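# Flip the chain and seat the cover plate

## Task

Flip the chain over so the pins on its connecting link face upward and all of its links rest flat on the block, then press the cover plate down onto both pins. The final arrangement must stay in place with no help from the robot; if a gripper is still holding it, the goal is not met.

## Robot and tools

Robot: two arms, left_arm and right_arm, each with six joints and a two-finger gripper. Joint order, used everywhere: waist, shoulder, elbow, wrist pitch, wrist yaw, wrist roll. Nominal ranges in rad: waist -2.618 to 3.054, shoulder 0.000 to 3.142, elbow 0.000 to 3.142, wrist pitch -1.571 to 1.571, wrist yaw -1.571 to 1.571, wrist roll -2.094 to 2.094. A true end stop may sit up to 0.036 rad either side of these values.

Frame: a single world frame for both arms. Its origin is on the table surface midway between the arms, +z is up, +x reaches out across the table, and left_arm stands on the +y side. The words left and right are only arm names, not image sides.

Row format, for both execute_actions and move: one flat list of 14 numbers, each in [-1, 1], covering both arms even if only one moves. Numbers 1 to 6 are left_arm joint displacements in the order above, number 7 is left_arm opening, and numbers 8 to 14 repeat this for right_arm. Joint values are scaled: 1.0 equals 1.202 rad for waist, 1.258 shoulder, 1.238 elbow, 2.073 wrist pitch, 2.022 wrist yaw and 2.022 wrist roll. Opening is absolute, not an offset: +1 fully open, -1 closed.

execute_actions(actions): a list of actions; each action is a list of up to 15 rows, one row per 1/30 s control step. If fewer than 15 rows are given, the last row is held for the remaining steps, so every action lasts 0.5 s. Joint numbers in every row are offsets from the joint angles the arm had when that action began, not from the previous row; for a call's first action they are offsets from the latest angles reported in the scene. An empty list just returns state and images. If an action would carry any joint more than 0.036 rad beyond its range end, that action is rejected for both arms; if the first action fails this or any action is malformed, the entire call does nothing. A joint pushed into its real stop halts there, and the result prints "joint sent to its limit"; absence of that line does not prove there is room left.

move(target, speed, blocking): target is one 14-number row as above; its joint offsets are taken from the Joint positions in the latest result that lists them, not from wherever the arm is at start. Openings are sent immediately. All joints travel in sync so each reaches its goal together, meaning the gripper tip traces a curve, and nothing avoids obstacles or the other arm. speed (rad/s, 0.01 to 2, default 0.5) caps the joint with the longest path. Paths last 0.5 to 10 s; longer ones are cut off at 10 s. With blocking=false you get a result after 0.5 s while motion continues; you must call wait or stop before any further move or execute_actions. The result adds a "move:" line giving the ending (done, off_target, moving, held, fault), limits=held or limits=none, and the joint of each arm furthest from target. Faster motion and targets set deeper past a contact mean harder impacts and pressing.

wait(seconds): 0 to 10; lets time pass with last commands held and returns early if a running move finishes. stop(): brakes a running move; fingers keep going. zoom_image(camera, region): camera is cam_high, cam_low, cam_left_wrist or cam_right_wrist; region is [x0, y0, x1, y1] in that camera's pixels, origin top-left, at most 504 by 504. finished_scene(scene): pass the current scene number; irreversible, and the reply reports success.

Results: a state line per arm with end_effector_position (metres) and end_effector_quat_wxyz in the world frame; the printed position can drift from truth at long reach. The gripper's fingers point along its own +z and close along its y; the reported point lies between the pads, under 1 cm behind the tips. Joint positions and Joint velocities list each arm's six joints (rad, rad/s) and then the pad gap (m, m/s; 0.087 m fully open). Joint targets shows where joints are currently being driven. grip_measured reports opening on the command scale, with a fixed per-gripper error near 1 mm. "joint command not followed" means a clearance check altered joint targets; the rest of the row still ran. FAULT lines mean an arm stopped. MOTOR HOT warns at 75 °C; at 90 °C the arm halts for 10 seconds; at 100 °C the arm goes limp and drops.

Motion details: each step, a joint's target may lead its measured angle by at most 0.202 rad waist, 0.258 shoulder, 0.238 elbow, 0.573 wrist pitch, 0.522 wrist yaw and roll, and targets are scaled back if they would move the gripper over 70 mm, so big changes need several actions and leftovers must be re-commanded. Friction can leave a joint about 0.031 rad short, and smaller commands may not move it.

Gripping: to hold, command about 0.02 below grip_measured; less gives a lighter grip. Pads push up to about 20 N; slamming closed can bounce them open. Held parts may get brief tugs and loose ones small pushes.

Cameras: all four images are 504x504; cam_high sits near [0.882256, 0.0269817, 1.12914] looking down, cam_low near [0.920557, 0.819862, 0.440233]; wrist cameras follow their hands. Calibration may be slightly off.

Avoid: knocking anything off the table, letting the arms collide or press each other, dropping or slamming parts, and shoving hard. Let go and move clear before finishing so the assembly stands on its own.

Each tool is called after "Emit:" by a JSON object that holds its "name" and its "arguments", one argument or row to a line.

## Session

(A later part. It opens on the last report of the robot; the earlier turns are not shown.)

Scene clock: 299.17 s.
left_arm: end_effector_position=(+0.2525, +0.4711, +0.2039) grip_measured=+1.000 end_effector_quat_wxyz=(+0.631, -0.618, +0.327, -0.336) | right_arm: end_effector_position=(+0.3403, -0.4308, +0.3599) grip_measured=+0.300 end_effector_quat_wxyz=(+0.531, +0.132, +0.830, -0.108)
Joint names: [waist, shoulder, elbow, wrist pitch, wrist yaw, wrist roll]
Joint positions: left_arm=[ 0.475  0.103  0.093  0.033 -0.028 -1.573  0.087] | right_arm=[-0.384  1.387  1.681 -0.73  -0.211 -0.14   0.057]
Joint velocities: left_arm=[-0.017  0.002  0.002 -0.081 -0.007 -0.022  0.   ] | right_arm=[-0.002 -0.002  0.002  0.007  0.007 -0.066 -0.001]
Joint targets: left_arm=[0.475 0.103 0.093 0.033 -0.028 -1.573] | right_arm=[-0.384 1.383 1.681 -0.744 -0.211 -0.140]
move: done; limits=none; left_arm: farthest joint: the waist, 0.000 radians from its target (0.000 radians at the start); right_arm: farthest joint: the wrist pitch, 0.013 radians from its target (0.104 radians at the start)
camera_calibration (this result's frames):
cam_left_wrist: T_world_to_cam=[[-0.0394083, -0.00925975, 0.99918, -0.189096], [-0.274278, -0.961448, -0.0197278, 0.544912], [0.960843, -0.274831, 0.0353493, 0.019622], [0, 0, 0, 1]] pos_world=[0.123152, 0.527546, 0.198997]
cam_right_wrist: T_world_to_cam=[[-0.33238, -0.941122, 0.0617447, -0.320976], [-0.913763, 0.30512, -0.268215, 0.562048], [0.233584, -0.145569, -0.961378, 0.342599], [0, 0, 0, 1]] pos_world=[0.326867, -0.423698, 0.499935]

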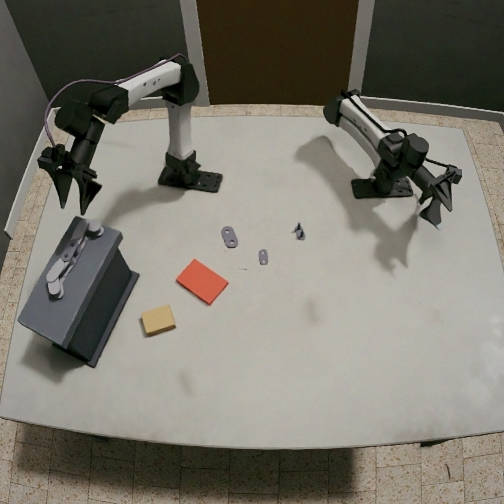

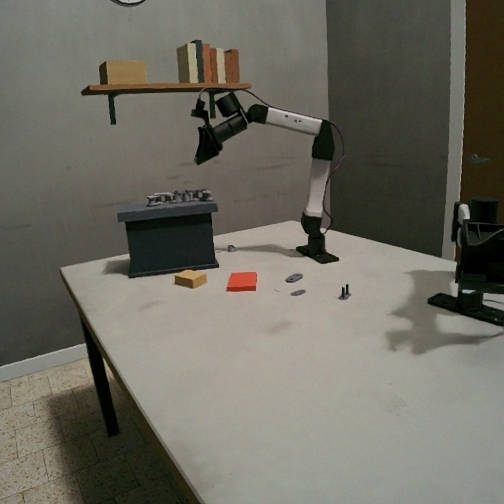

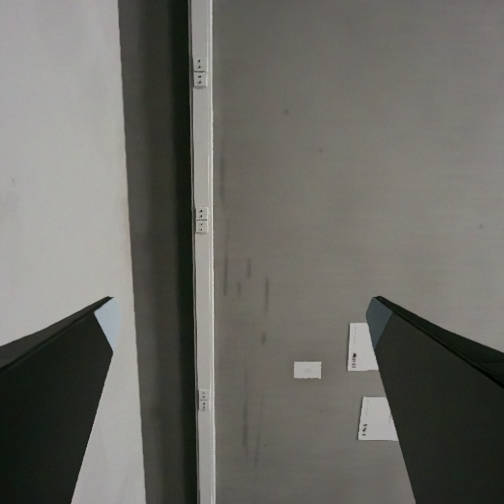

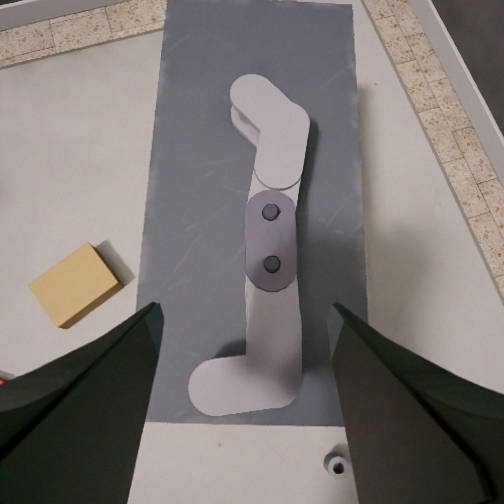

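Emit:
{"name": "execute_actions", "arguments": {
  "actions": []
}}

Emit:
{"name": "zoom_image", "arguments": {
  "camera": "cam_low",
  "region": [140,160,230,215]
}}

Emit:
{"name": "zoom_image", "arguments": {
  "camera": "cam_right_wrist",
  "region": [150,150,400,450]
}}

Scene clock: 311.37 s.
left_arm: end_effector_position=(+0.2525, +0.4711, +0.2039) grip_measured=+1.000 end_effector_quat_wxyz=(+0.631, -0.618, +0.327, -0.336) | right_arm: end_effector_position=(+0.3402, -0.4307, +0.3598) grip_measured=+0.300 end_effector_quat_wxyz=(+0.531, +0.132, +0.830, -0.108)
Joint names: [waist, shoulder, elbow, wrist pitch, wrist yaw, wrist roll]
Joint positions: left_arm=[ 0.475  0.103  0.093  0.033 -0.028 -1.573  0.087] | right_arm=[-0.384  1.387  1.681 -0.731 -0.211 -0.14   0.057]
Joint velocities: left_arm=[ 0.012 -0.012 -0.007  0.037 -0.051 -0.007  0.   ] | right_arm=[-0.007 -0.007  0.007  0.022 -0.022 -0.022  0.001]
Joint targets: left_arm=[0.475 0.103 0.093 0.033 -0.028 -1.573] | right_arm=[-0.384 1.383 1.681 -0.744 -0.211 -0.140]
camera_calibration (this result's frames):
cam_left_wrist: T_world_to_cam=[[-0.0394083, -0.00925975, 0.99918, -0.189096], [-0.274278, -0.961448, -0.0197278, 0.544912], [0.960843, -0.274831, 0.0353493, 0.019622], [0, 0, 0, 1]] pos_world=[0.123152, 0.527546, 0.198997]
cam_right_wrist: T_world_to_cam=[[-0.33236, -0.941135, 0.0616507, -0.320936], [-0.913848, 0.305177, -0.267861, 0.561902], [0.233279, -0.145366, -0.961483, 0.342767], [0, 0, 0, 1]] pos_world=[0.326867, -0.423698, 0.499862]

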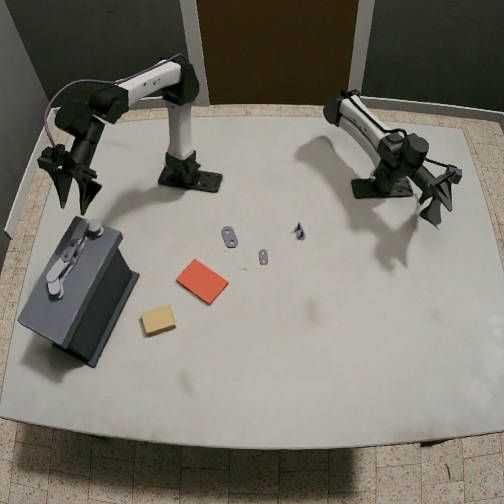

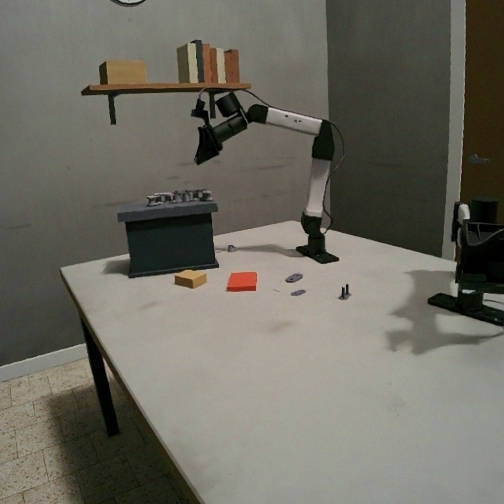

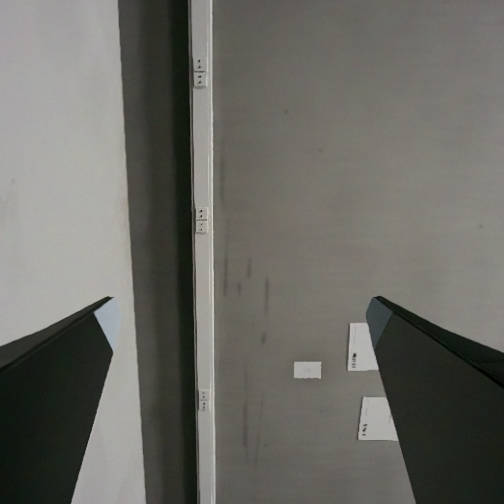

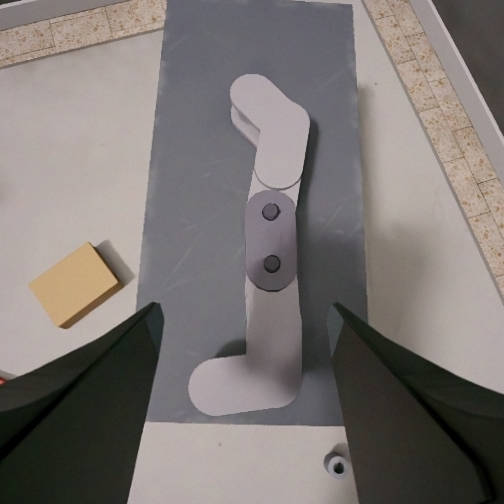

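Region (140, 160, 230, 215) of cam_low's 504x504 image, scaled by 5.600, with more detail than that image has.

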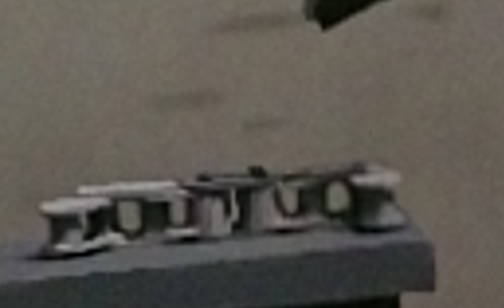

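Region (150, 150, 400, 450) of cam_right_wrist's 504x504 image, scaled by 1.680, with more detail than that image has.

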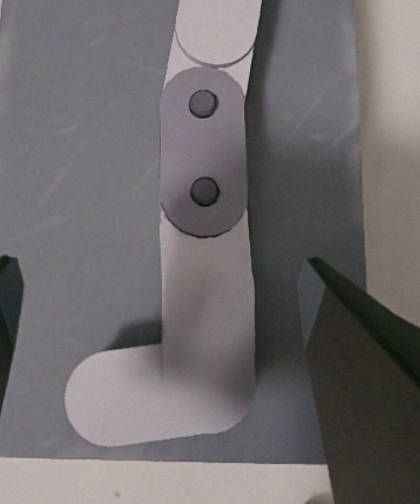

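Emit:
{"name": "move", "arguments": {
  "target": [0,0,0,0,0,0,1,0,0.185,0,0.044,0,0,-1],
  "speed": 0.3
}}

Scene clock: 316.27 s.
left_arm: end_effector_position=(+0.2525, +0.4711, +0.2039) grip_measured=+1.000 end_effector_quat_wxyz=(+0.631, -0.618, +0.327, -0.336) | right_arm: end_effector_position=(+0.3903, -0.4642, +0.2851) grip_measured=-1.000 end_effector_quat_wxyz=(+0.476, +0.146, +0.863, -0.083)
Joint names: [waist, shoulder, elbow, wrist pitch, wrist yaw, wrist roll]
Joint positions: left_arm=[ 0.475  0.103  0.093  0.033 -0.028 -1.573  0.087] | right_arm=[-0.384  1.611  1.681 -0.647 -0.211 -0.14   0.   ]
Joint velocities: left_arm=[-0.002  0.002  0.007  0.037  0.022 -0.066  0.   ] | right_arm=[ 0.007 -0.012  0.007 -0.037 -0.066  0.066  0.   ]
Joint targets: left_arm=[0.475 0.103 0.093 0.033 -0.028 -1.573] | right_arm=[-0.384 1.619 1.681 -0.639 -0.211 -0.140]
move: done; limits=none; left_arm: farthest joint: the waist, 0.000 radians from its target (0.000 radians at the start); right_arm: farthest joint: the shoulder, 0.009 radians from its target (0.233 radians at the start)
camera_calibration (this result's frames):
cam_left_wrist: T_world_to_cam=[[-0.0394083, -0.00925975, 0.99918, -0.189096], [-0.274278, -0.961448, -0.0197278, 0.544912], [0.960843, -0.274831, 0.0353493, 0.019622], [0, 0, 0, 1]] pos_world=[0.123152, 0.527546, 0.198997]
cam_right_wrist: T_world_to_cam=[[-0.327204, -0.944581, 0.0265582, -0.32478], [-0.93741, 0.320919, -0.135182, 0.576537], [0.119167, -0.069128, -0.990465, 0.342573], [0, 0, 0, 1]] pos_world=[0.393359, -0.468121, 0.42587]

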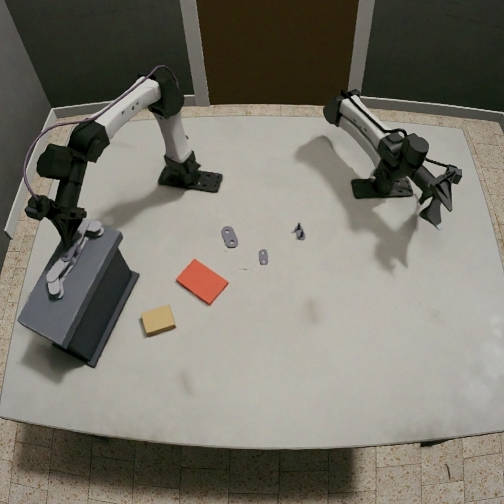

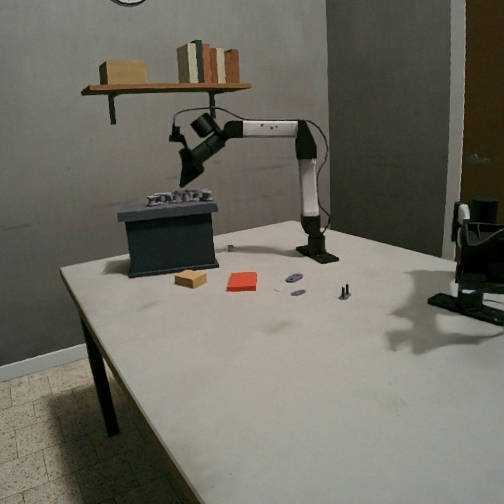

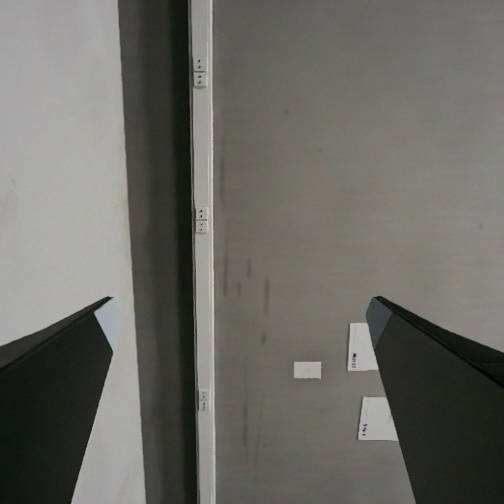

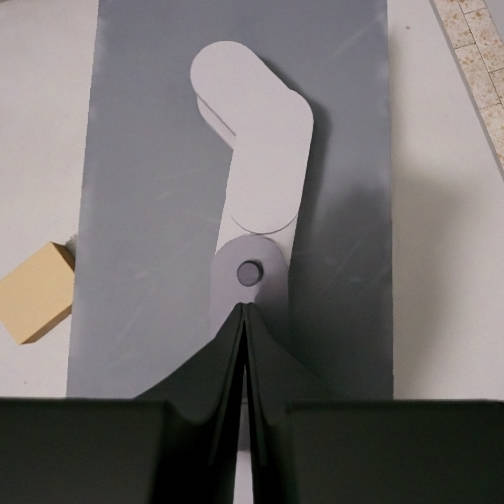

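Lower with wrist pitch/elbow.

Emit:
{"name": "move", "arguments": {
  "target": [0,0,0,0,0,0,1,0,0,-0.045,0,0,0,-1],
  "speed": 0.04
}}

Emit:
{"name": "zoom_image", "arguments": {
  "camera": "cam_low",
  "region": [140,160,230,215]
}}

Scene clock: 320.27 s.
left_arm: end_effector_position=(+0.2525, +0.4711, +0.2039) grip_measured=+1.000 end_effector_quat_wxyz=(+0.631, -0.618, +0.327, -0.336) | right_arm: end_effector_position=(+0.3884, -0.4629, +0.2727) grip_measured=-1.000 end_effector_quat_wxyz=(+0.465, +0.148, +0.869, -0.078)
Joint names: [waist, shoulder, elbow, wrist pitch, wrist yaw, wrist roll]
Joint positions: left_arm=[ 0.475  0.103  0.093  0.033 -0.028 -1.573  0.087] | right_arm=[-0.384  1.611  1.65  -0.642 -0.211 -0.14   0.   ]
Joint velocities: left_arm=[ 0.012  0.002 -0.002 -0.081  0.037 -0.11   0.   ] | right_arm=[-0.012 -0.007 -0.007 -0.051 -0.022 -0.066  0.   ]
Joint targets: left_arm=[0.475 0.103 0.093 0.033 -0.028 -1.573] | right_arm=[-0.384 1.611 1.625 -0.647 -0.211 -0.140]
move: off_target (right_arm); limits=none; left_arm: farthest joint: the waist, 0.000 radians from its target (0.000 radians at the start); right_arm: farthest joint: the elbow, 0.024 radians from its target (0.056 radians at the start)
camera_calibration (this result's frames):
cam_left_wrist: T_world_to_cam=[[-0.0394083, -0.00925975, 0.99918, -0.189096], [-0.274278, -0.961448, -0.0197278, 0.544912], [0.960843, -0.274831, 0.0353493, 0.019622], [0, 0, 0, 1]] pos_world=[0.123152, 0.527546, 0.198997]
cam_right_wrist: T_world_to_cam=[[-0.326695, -0.94492, 0.0198992, -0.322428], [-0.940092, 0.322711, -0.109929, 0.56772], [0.0974522, -0.0546202, -0.99374, 0.346696], [0, 0, 0, 1]] pos_world=[0.394587, -0.468942, 0.413351]

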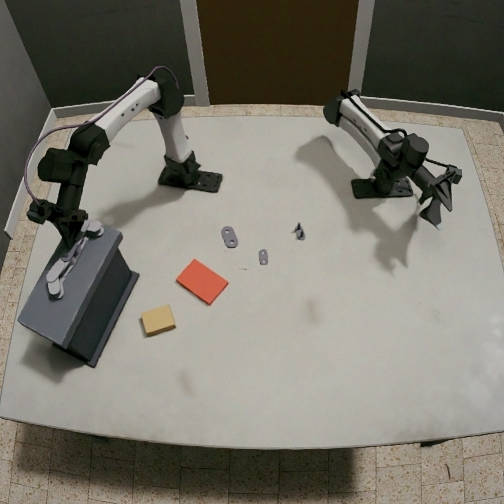

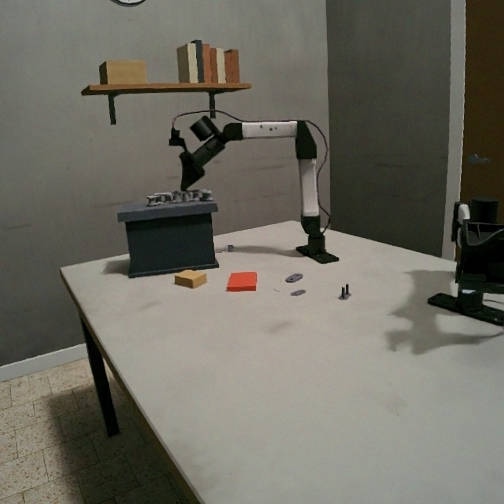

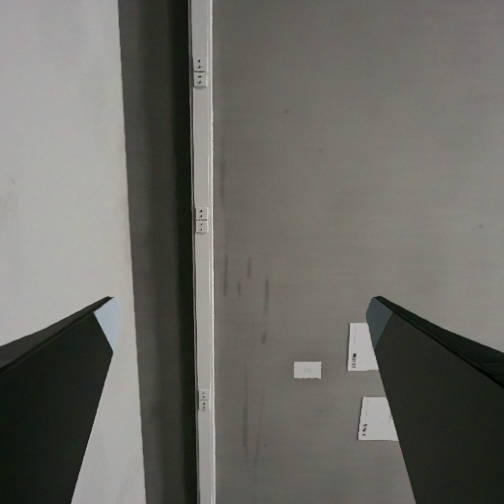

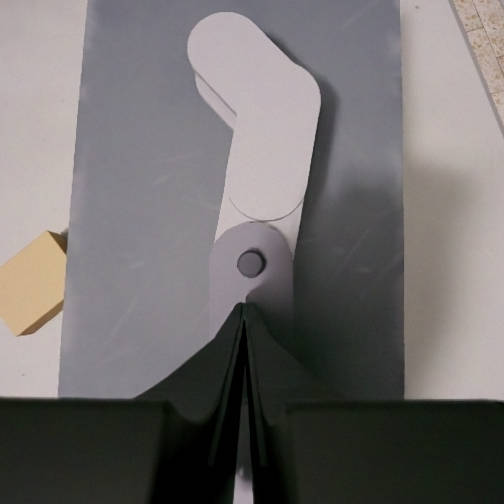

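Region (140, 160, 230, 215) of cam_low's 504x504 image, scaled by 5.600, with more detail than that image has.

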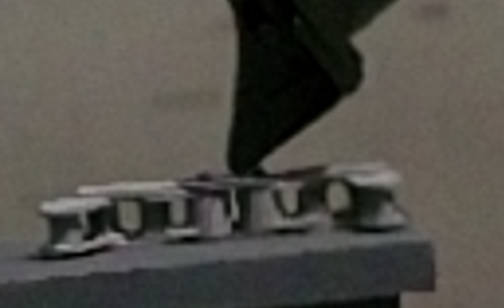

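Emit:
{"name": "move", "arguments": {
  "target": [0,0,0,0,0,0,1,0,0,0.06,-0.003,0,0,-1],
  "speed": 0.1
}}

Emit:
{"name": "move", "arguments": {
  "target": [0,0,0,0,0,0,1,0,0.06,0,-0.008,0,0,-1],
  "speed": 0.04
}}

Emit:
{"name": "zoom_image", "arguments": {
  "camera": "cam_low",
  "region": [140,160,230,215]
}}

Scene clock: 324.57 s.
left_arm: end_effector_position=(+0.2525, +0.4711, +0.2039) grip_measured=+1.000 end_effector_quat_wxyz=(+0.631, -0.618, +0.327, -0.336) | right_arm: end_effector_position=(+0.3928, -0.4659, +0.2966) grip_measured=-1.000 end_effector_quat_wxyz=(+0.488, +0.143, +0.857, -0.088)
Joint names: [waist, shoulder, elbow, wrist pitch, wrist yaw, wrist roll]
Joint positions: left_arm=[ 0.475  0.103  0.093  0.033 -0.028 -1.573  0.087] | right_arm=[-0.384  1.611  1.706 -0.641 -0.211 -0.14   0.   ]
Joint velocities: left_arm=[ 0.002  0.007 -0.017  0.022 -0.037  0.022  0.   ] | right_arm=[-0.007  0.012 -0.012  0.007 -0.007 -0.007  0.   ]
Joint targets: left_arm=[0.475 0.103 0.093 0.033 -0.028 -1.573] | right_arm=[-0.384 1.611 1.724 -0.648 -0.211 -0.140]
move: done; limits=none; left_arm: farthest joint: the waist, 0.000 radians from its target (0.000 radians at the start); right_arm: farthest joint: the elbow, 0.019 radians from its target (0.075 radians at the start)
camera_calibration (this result's frames):
cam_left_wrist: T_world_to_cam=[[-0.0394083, -0.00925975, 0.99918, -0.189096], [-0.274278, -0.961448, -0.0197278, 0.544912], [0.960843, -0.274831, 0.0353493, 0.019622], [0, 0, 0, 1]] pos_world=[0.123152, 0.527546, 0.198997]
cam_right_wrist: T_world_to_cam=[[-0.327964, -0.944072, 0.0341595, -0.327572], [-0.933661, 0.318414, -0.163979, 0.586908], [0.143931, -0.0856727, -0.985872, 0.334814], [0, 0, 0, 1]] pos_world=[0.392351, -0.467447, 0.437514]

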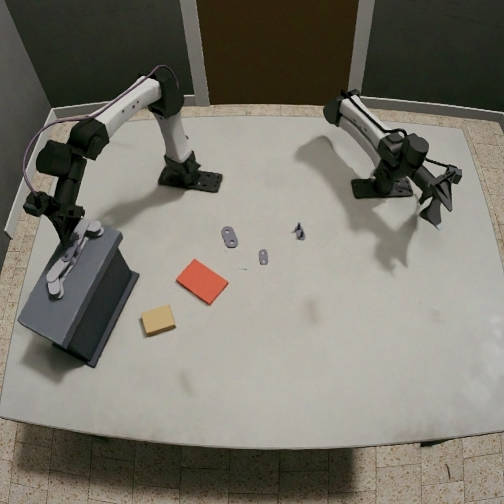

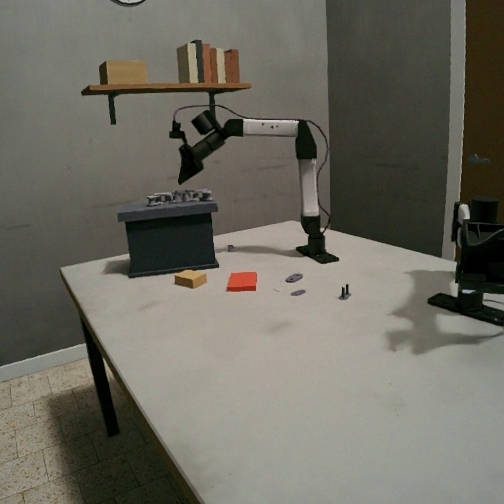

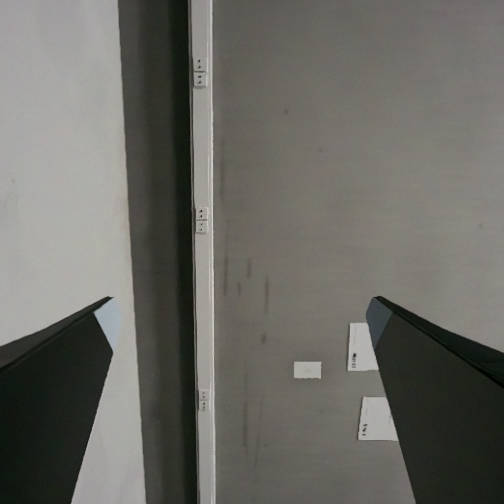

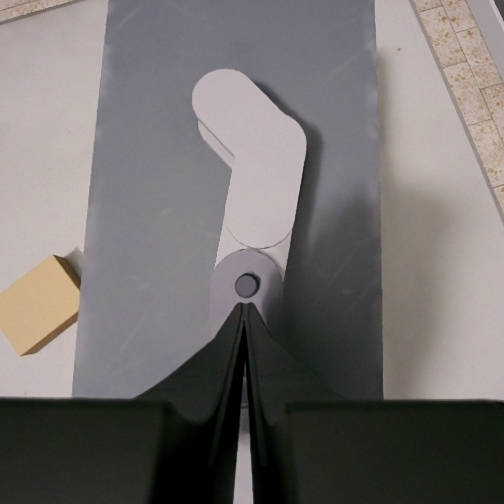

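Scene clock: 326.67 s.
left_arm: end_effector_position=(+0.2525, +0.4711, +0.2039) grip_measured=+1.000 end_effector_quat_wxyz=(+0.631, -0.618, +0.327, -0.336) | right_arm: end_effector_position=(+0.3993, -0.4702, +0.2733) grip_measured=-1.000 end_effector_quat_wxyz=(+0.466, +0.148, +0.869, -0.078)
Joint names: [waist, shoulder, elbow, wrist pitch, wrist yaw, wrist roll]
Joint positions: left_arm=[ 0.475  0.103  0.093  0.033 -0.028 -1.573  0.087] | right_arm=[-0.384  1.662  1.706 -0.646 -0.211 -0.14   0.   ]
Joint velocities: left_arm=[-0.002 -0.022 -0.007 -0.051  0.022 -0.007  0.   ] | right_arm=[-0.002 -0.007 -0.017  0.051  0.007  0.037  0.   ]
Joint targets: left_arm=[0.475 0.103 0.093 0.033 -0.028 -1.573] | right_arm=[-0.384 1.686 1.706 -0.658 -0.211 -0.140]
move: off_target (right_arm); limits=none; left_arm: farthest joint: the waist, 0.000 radians from its target (0.000 radians at the start); right_arm: farthest joint: the shoulder, 0.025 radians from its target (0.076 radians at the start)
camera_calibration (this result's frames):
cam_left_wrist: T_world_to_cam=[[-0.0394083, -0.00925975, 0.99918, -0.189096], [-0.274278, -0.961448, -0.0197278, 0.544912], [0.960843, -0.274831, 0.0353493, 0.019622], [0, 0, 0, 1]] pos_world=[0.123152, 0.527546, 0.198997]
cam_right_wrist: T_world_to_cam=[[-0.326708, -0.944912, 0.0200924, -0.325807], [-0.940022, 0.322664, -0.110662, 0.580542], [0.0980826, -0.0550414, -0.993655, 0.345314], [0, 0, 0, 1]] pos_world=[0.405409, -0.476172, 0.413913]

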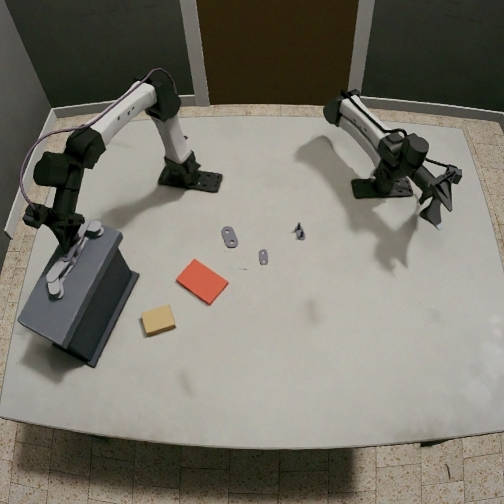

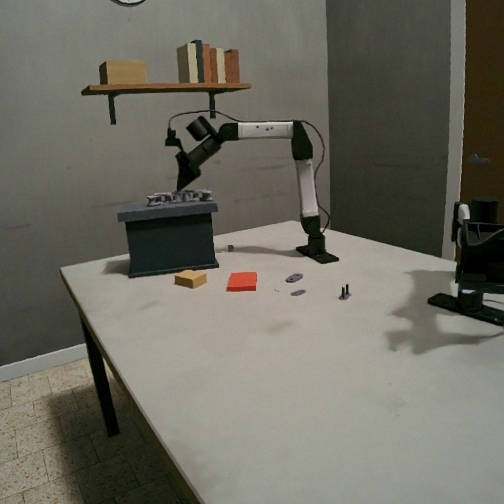

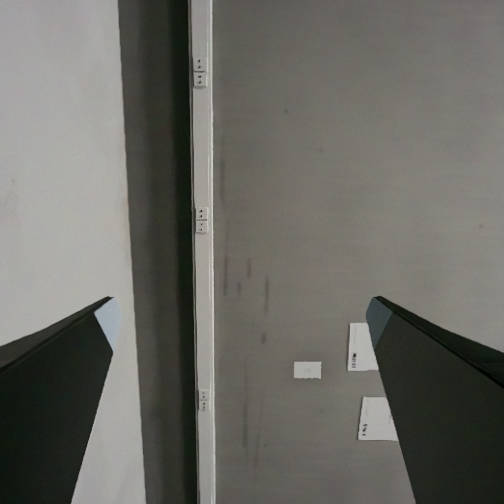

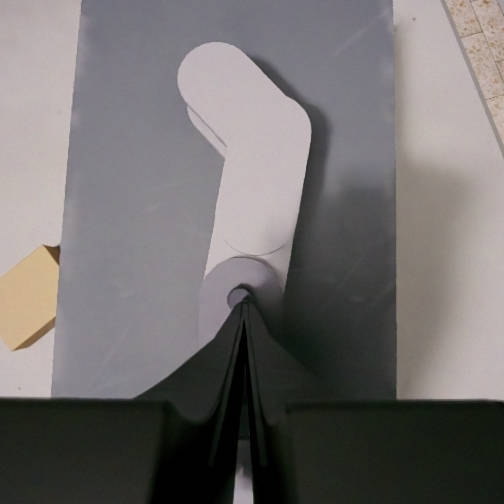

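Region (140, 160, 230, 215) of cam_low's 504x504 image, scaled by 5.600, with more detail than that image has.

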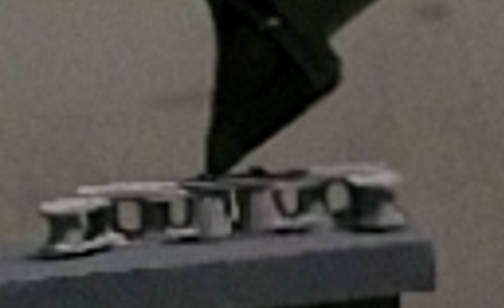

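Emit:
{"name": "move", "arguments": {
  "target": [0,0,0,0,0,0,1,0,0,0,0.02,0,0,-1],
  "speed": 0.1
}}

Emit:
{"name": "move", "arguments": {
  "target": [0,0,0,0,0,0,1,0,0,0,0,0,0,-0.66]
}}

Emit:
{"name": "move", "arguments": {
  "target": [0,0,0,0,0,0,1,0,0,0,-0.05,0,0,-0.66],
  "speed": 0.05
}}

Emit:
{"name": "zoom_image", "arguments": {
  "camera": "cam_low",
  "region": [140,160,230,215]
}}

Scene clock: 335.73 s.
left_arm: end_effector_position=(+0.2525, +0.4711, +0.2039) grip_measured=+1.000 end_effector_quat_wxyz=(+0.631, -0.618, +0.327, -0.336) | right_arm: end_effector_position=(+0.4042, -0.4735, +0.2795) grip_measured=-1.000 end_effector_quat_wxyz=(+0.479, +0.145, +0.862, -0.084)
Joint names: [waist, shoulder, elbow, wrist pitch, wrist yaw, wrist roll]
Joint positions: left_arm=[ 0.475  0.103  0.093  0.033 -0.028 -1.573  0.087] | right_arm=[-0.384  1.662  1.706 -0.612 -0.211 -0.14   0.   ]
Joint velocities: left_arm=[-0.027 -0.012  0.012  0.007 -0.007  0.022  0.   ] | right_arm=[ 0.002  0.022  0.012  0.022 -0.051  0.007  0.   ]
Joint targets: left_arm=[0.475 0.103 0.093 0.033 -0.028 -1.573] | right_arm=[-0.384 1.662 1.706 -0.605 -0.211 -0.140]
move: done; limits=none; left_arm: farthest joint: the waist, 0.000 radians from its target (0.000 radians at the start); right_arm: farthest joint: the wrist pitch, 0.008 radians from its target (0.042 radians at the start)
camera_calibration (this result's frames):
cam_left_wrist: T_world_to_cam=[[-0.0394083, -0.00925975, 0.99918, -0.189096], [-0.274278, -0.961448, -0.0197278, 0.544912], [0.960843, -0.274831, 0.0353493, 0.019622], [0, 0, 0, 1]] pos_world=[0.123152, 0.527546, 0.198997]
cam_right_wrist: T_world_to_cam=[[-0.327396, -0.944452, 0.0286778, -0.329303], [-0.936438, 0.32027, -0.143215, 0.593316], [0.126075, -0.073743, -0.989276, 0.329444], [0, 0, 0, 1]] pos_world=[0.406257, -0.476738, 0.420326]

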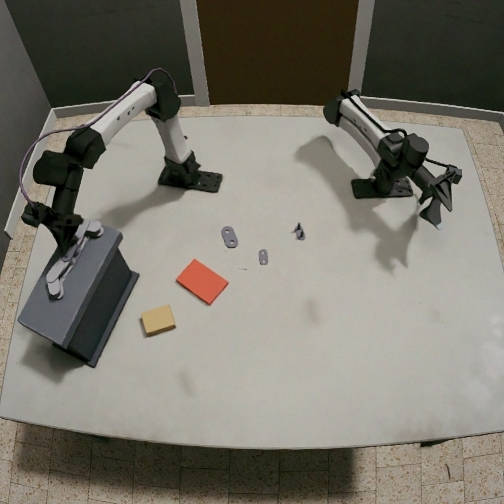

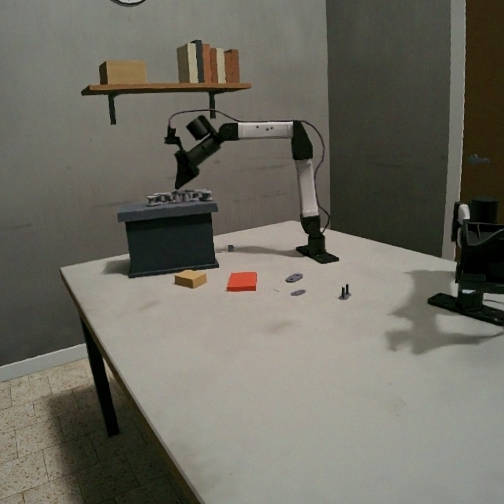

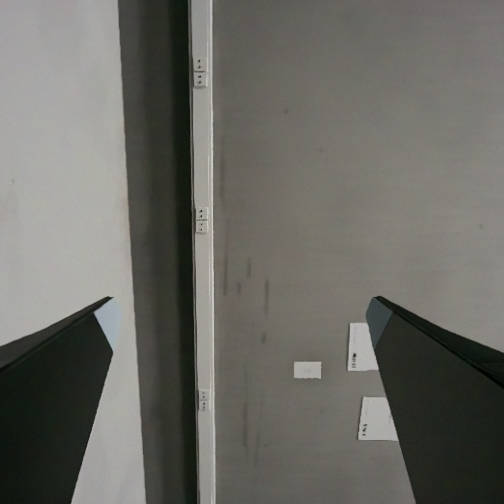

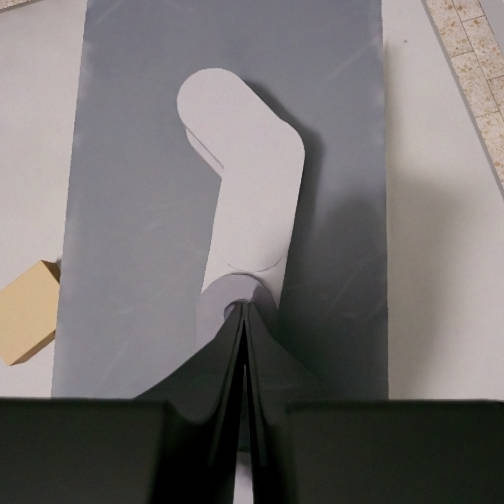

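Scene clock: 336.23 s.
left_arm: end_effector_position=(+0.2525, +0.4711, +0.2039) grip_measured=+1.000 end_effector_quat_wxyz=(+0.631, -0.618, +0.327, -0.336) | right_arm: end_effector_position=(+0.4042, -0.4735, +0.2795) grip_measured=-0.660 end_effector_quat_wxyz=(+0.479, +0.145, +0.862, -0.084)
Joint names: [waist, shoulder, elbow, wrist pitch, wrist yaw, wrist roll]
Joint positions: left_arm=[ 0.475  0.103  0.093  0.033 -0.028 -1.573  0.087] | right_arm=[-0.384  1.662  1.706 -0.612 -0.211 -0.14   0.015]
Joint velocities: left_arm=[ 0.007  0.007 -0.007  0.037  0.007  0.007  0.   ] | right_arm=[-0.007  0.007 -0.007  0.022  0.037  0.037 -0.   ]
Joint targets: left_arm=[0.475 0.103 0.093 0.033 -0.028 -1.573] | right_arm=[-0.384 1.662 1.706 -0.612 -0.211 -0.140]
move: done; limits=none; left_arm: farthest joint: the waist, 0.000 radians from its target (0.000 radians at the start); right_arm: farthest joint: the waist, 0.000 radians from its target (0.000 radians at the start)
camera_calibration (this result's frames):
cam_left_wrist: T_world_to_cam=[[-0.0394083, -0.00925975, 0.99918, -0.189096], [-0.274278, -0.961448, -0.0197278, 0.544912], [0.960843, -0.274831, 0.0353493, 0.019622], [0, 0, 0, 1]] pos_world=[0.123152, 0.527546, 0.198997]
cam_right_wrist: T_world_to_cam=[[-0.327396, -0.944452, 0.0286778, -0.329303], [-0.936438, 0.32027, -0.143215, 0.593316], [0.126075, -0.073743, -0.989276, 0.329444], [0, 0, 0, 1]] pos_world=[0.406257, -0.476738, 0.420326]

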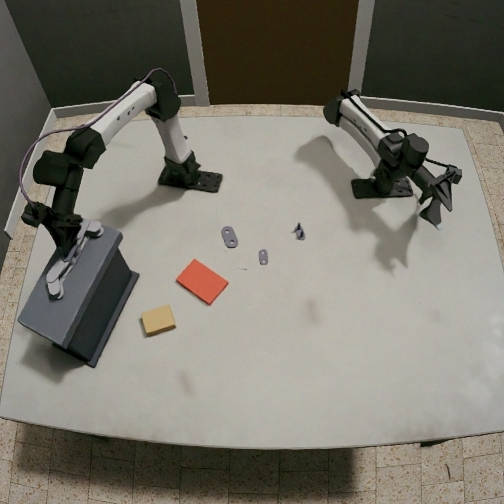

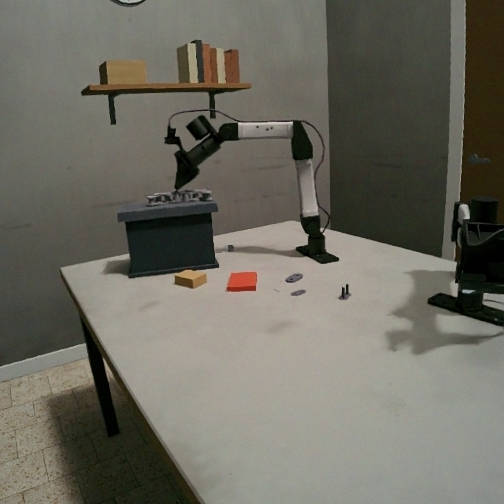

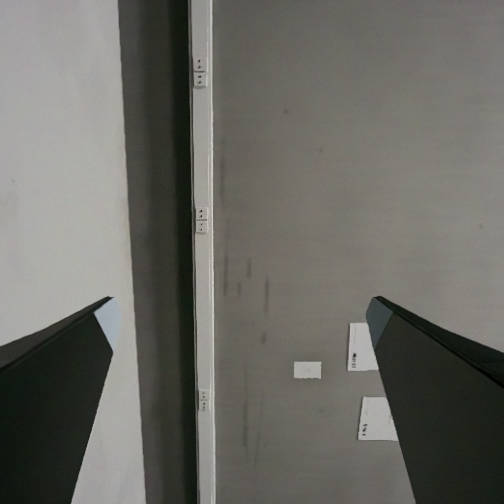

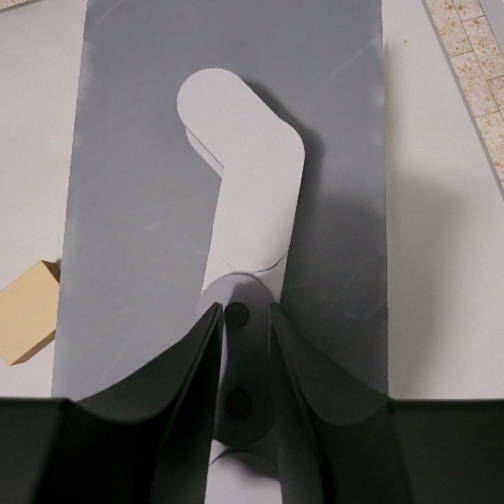

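Scene clock: 338.53 s.
left_arm: end_effector_position=(+0.2525, +0.4711, +0.2039) grip_measured=+1.000 end_effector_quat_wxyz=(+0.631, -0.618, +0.327, -0.336) | right_arm: end_effector_position=(+0.3982, -0.4695, +0.2718) grip_measured=-0.660 end_effector_quat_wxyz=(+0.462, +0.149, +0.871, -0.077)
Joint names: [waist, shoulder, elbow, wrist pitch, wrist yaw, wrist roll]
Joint positions: left_arm=[ 0.475  0.103  0.093  0.033 -0.028 -1.573  0.087] | right_arm=[-0.384  1.662  1.706 -0.654 -0.211 -0.14   0.015]
Joint velocities: left_arm=[ 0.002  0.022  0.002 -0.051  0.022  0.022  0.   ] | right_arm=[ 0.002  0.017  0.002 -0.037  0.007 -0.007 -0.001]
Joint targets: left_arm=[0.475 0.103 0.093 0.033 -0.028 -1.573] | right_arm=[-0.384 1.662 1.706 -0.716 -0.211 -0.140]
move: off_target (right_arm); limits=none; left_arm: farthest joint: the waist, 0.000 radians from its target (0.000 radians at the start); right_arm: farthest joint: the wrist pitch, 0.061 radians from its target (0.103 radians at the start)
camera_calibration (this result's frames):
cam_left_wrist: T_world_to_cam=[[-0.0394083, -0.00925975, 0.99918, -0.189096], [-0.274278, -0.961448, -0.0197278, 0.544912], [0.960843, -0.274831, 0.0353493, 0.019622], [0, 0, 0, 1]] pos_world=[0.123152, 0.527546, 0.198997]
cam_right_wrist: T_world_to_cam=[[-0.326581, -0.944997, 0.0180629, -0.324962], [-0.940734, 0.32314, -0.102961, 0.577452], [0.0914608, -0.0506174, -0.994521, 0.348992], [0, 0, 0, 1]] pos_world=[0.405183, -0.476021, 0.412405]

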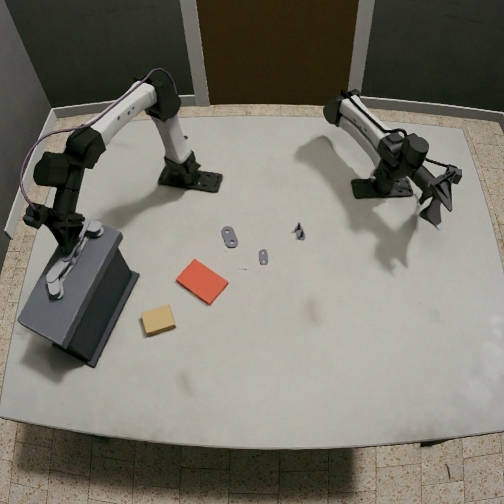

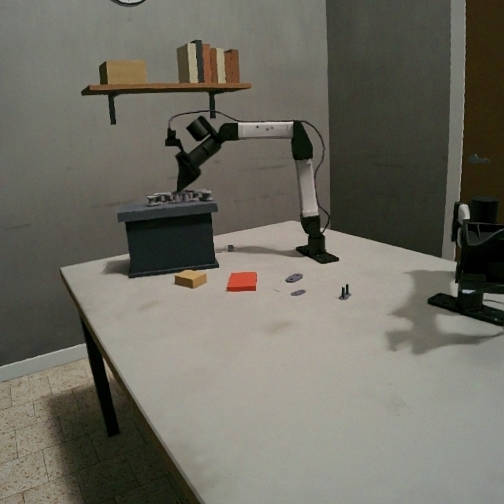

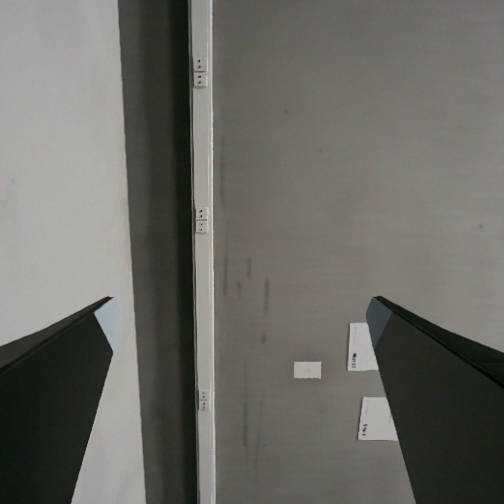

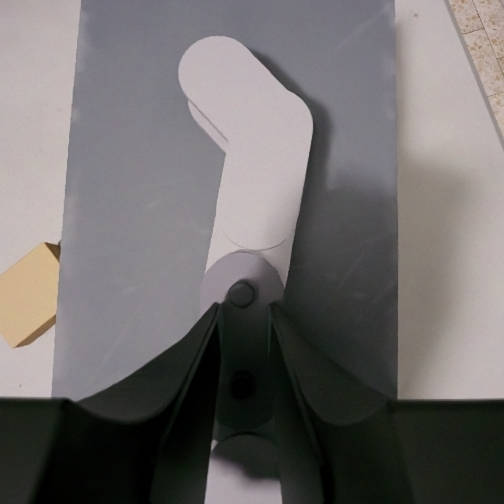

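Region (140, 160, 230, 215) of cam_low's 504x504 image, scaled by 5.600, with more detail than that image has.

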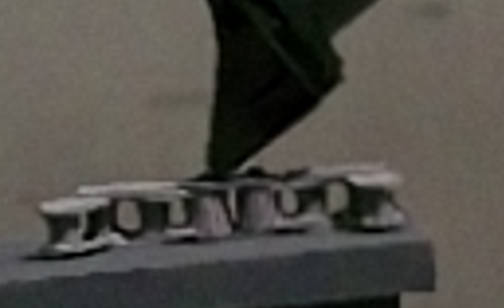

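Seated (same height everywhere).

Emit:
{"name": "move", "arguments": {
  "target": [0,0,0,0,0,0,1,0,-0.1,0.05,0,0,0,-0.66],
  "speed": 0.3
}}

Emit:
{"name": "finished_scene", "arguments": {
  "scene": 1
}}

Scene clock: 342.27 s.
left_arm: end_effector_position=(+0.2525, +0.4711, +0.2039) grip_measured=+1.000 end_effector_quat_wxyz=(+0.631, -0.618, +0.327, -0.336) | right_arm: end_effector_position=(+0.3814, -0.4583, +0.3499) grip_measured=-0.660 end_effector_quat_wxyz=(+0.534, +0.131, +0.828, -0.109)
Joint names: [waist, shoulder, elbow, wrist pitch, wrist yaw, wrist roll]
Joint positions: left_arm=[ 0.475  0.103  0.093  0.033 -0.028 -1.573  0.087] | right_arm=[-0.384  1.537  1.759 -0.649 -0.211 -0.14   0.015]
Joint velocities: left_arm=[ 0.002  0.002 -0.012  0.022 -0.007 -0.066  0.   ] | right_arm=[-0.002  0.002 -0.002  0.037 -0.007 -0.007 -0.001]
Joint targets: left_arm=[0.475 0.103 0.093 0.033 -0.028 -1.573] | right_arm=[-0.384 1.536 1.768 -0.654 -0.211 -0.140]
move: done; limits=none; left_arm: farthest joint: the waist, 0.000 radians from its target (0.000 radians at the start); right_arm: farthest joint: the elbow, 0.009 radians from its target (0.062 radians at the start)
camera_calibration (this result's frames):
cam_left_wrist: T_world_to_cam=[[-0.0394083, -0.00925975, 0.99918, -0.189096], [-0.274278, -0.961448, -0.0197278, 0.544912], [0.960843, -0.274831, 0.0353493, 0.019622], [0, 0, 0, 1]] pos_world=[0.123152, 0.527546, 0.198997]
cam_right_wrist: T_world_to_cam=[[-0.332838, -0.940816, 0.0639045, -0.333002], [-0.911776, 0.303793, -0.276358, 0.606864], [0.240589, -0.150249, -0.958928, 0.313681], [0, 0, 0, 1]] pos_world=[0.36702, -0.450524, 0.489789]

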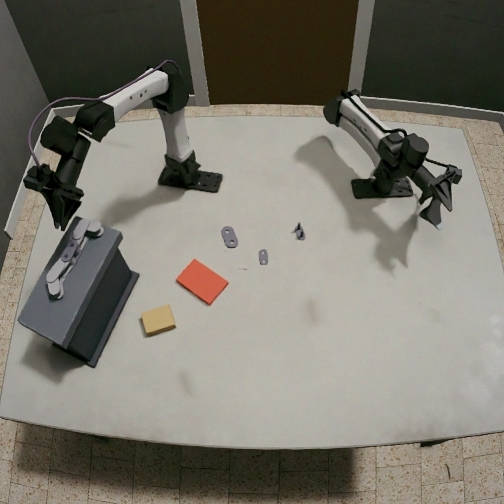

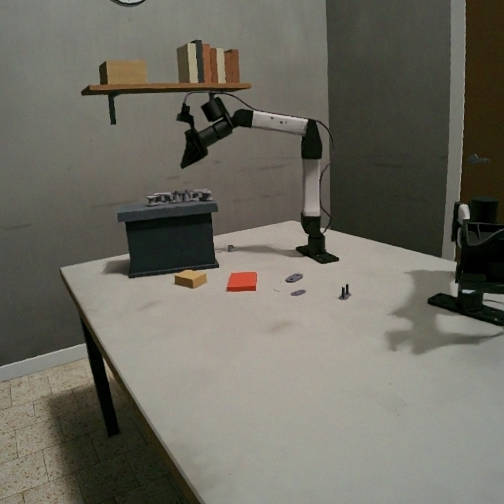

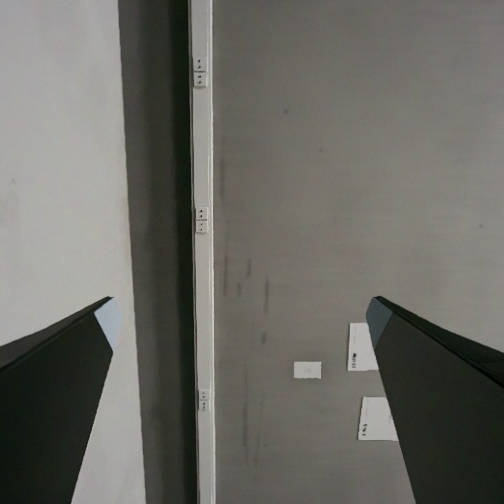

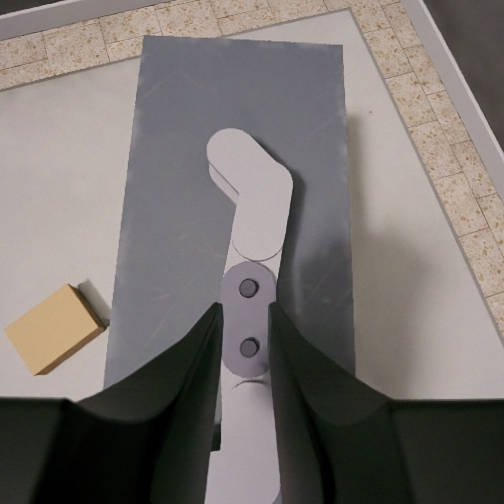

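The scene is finished: the task was done.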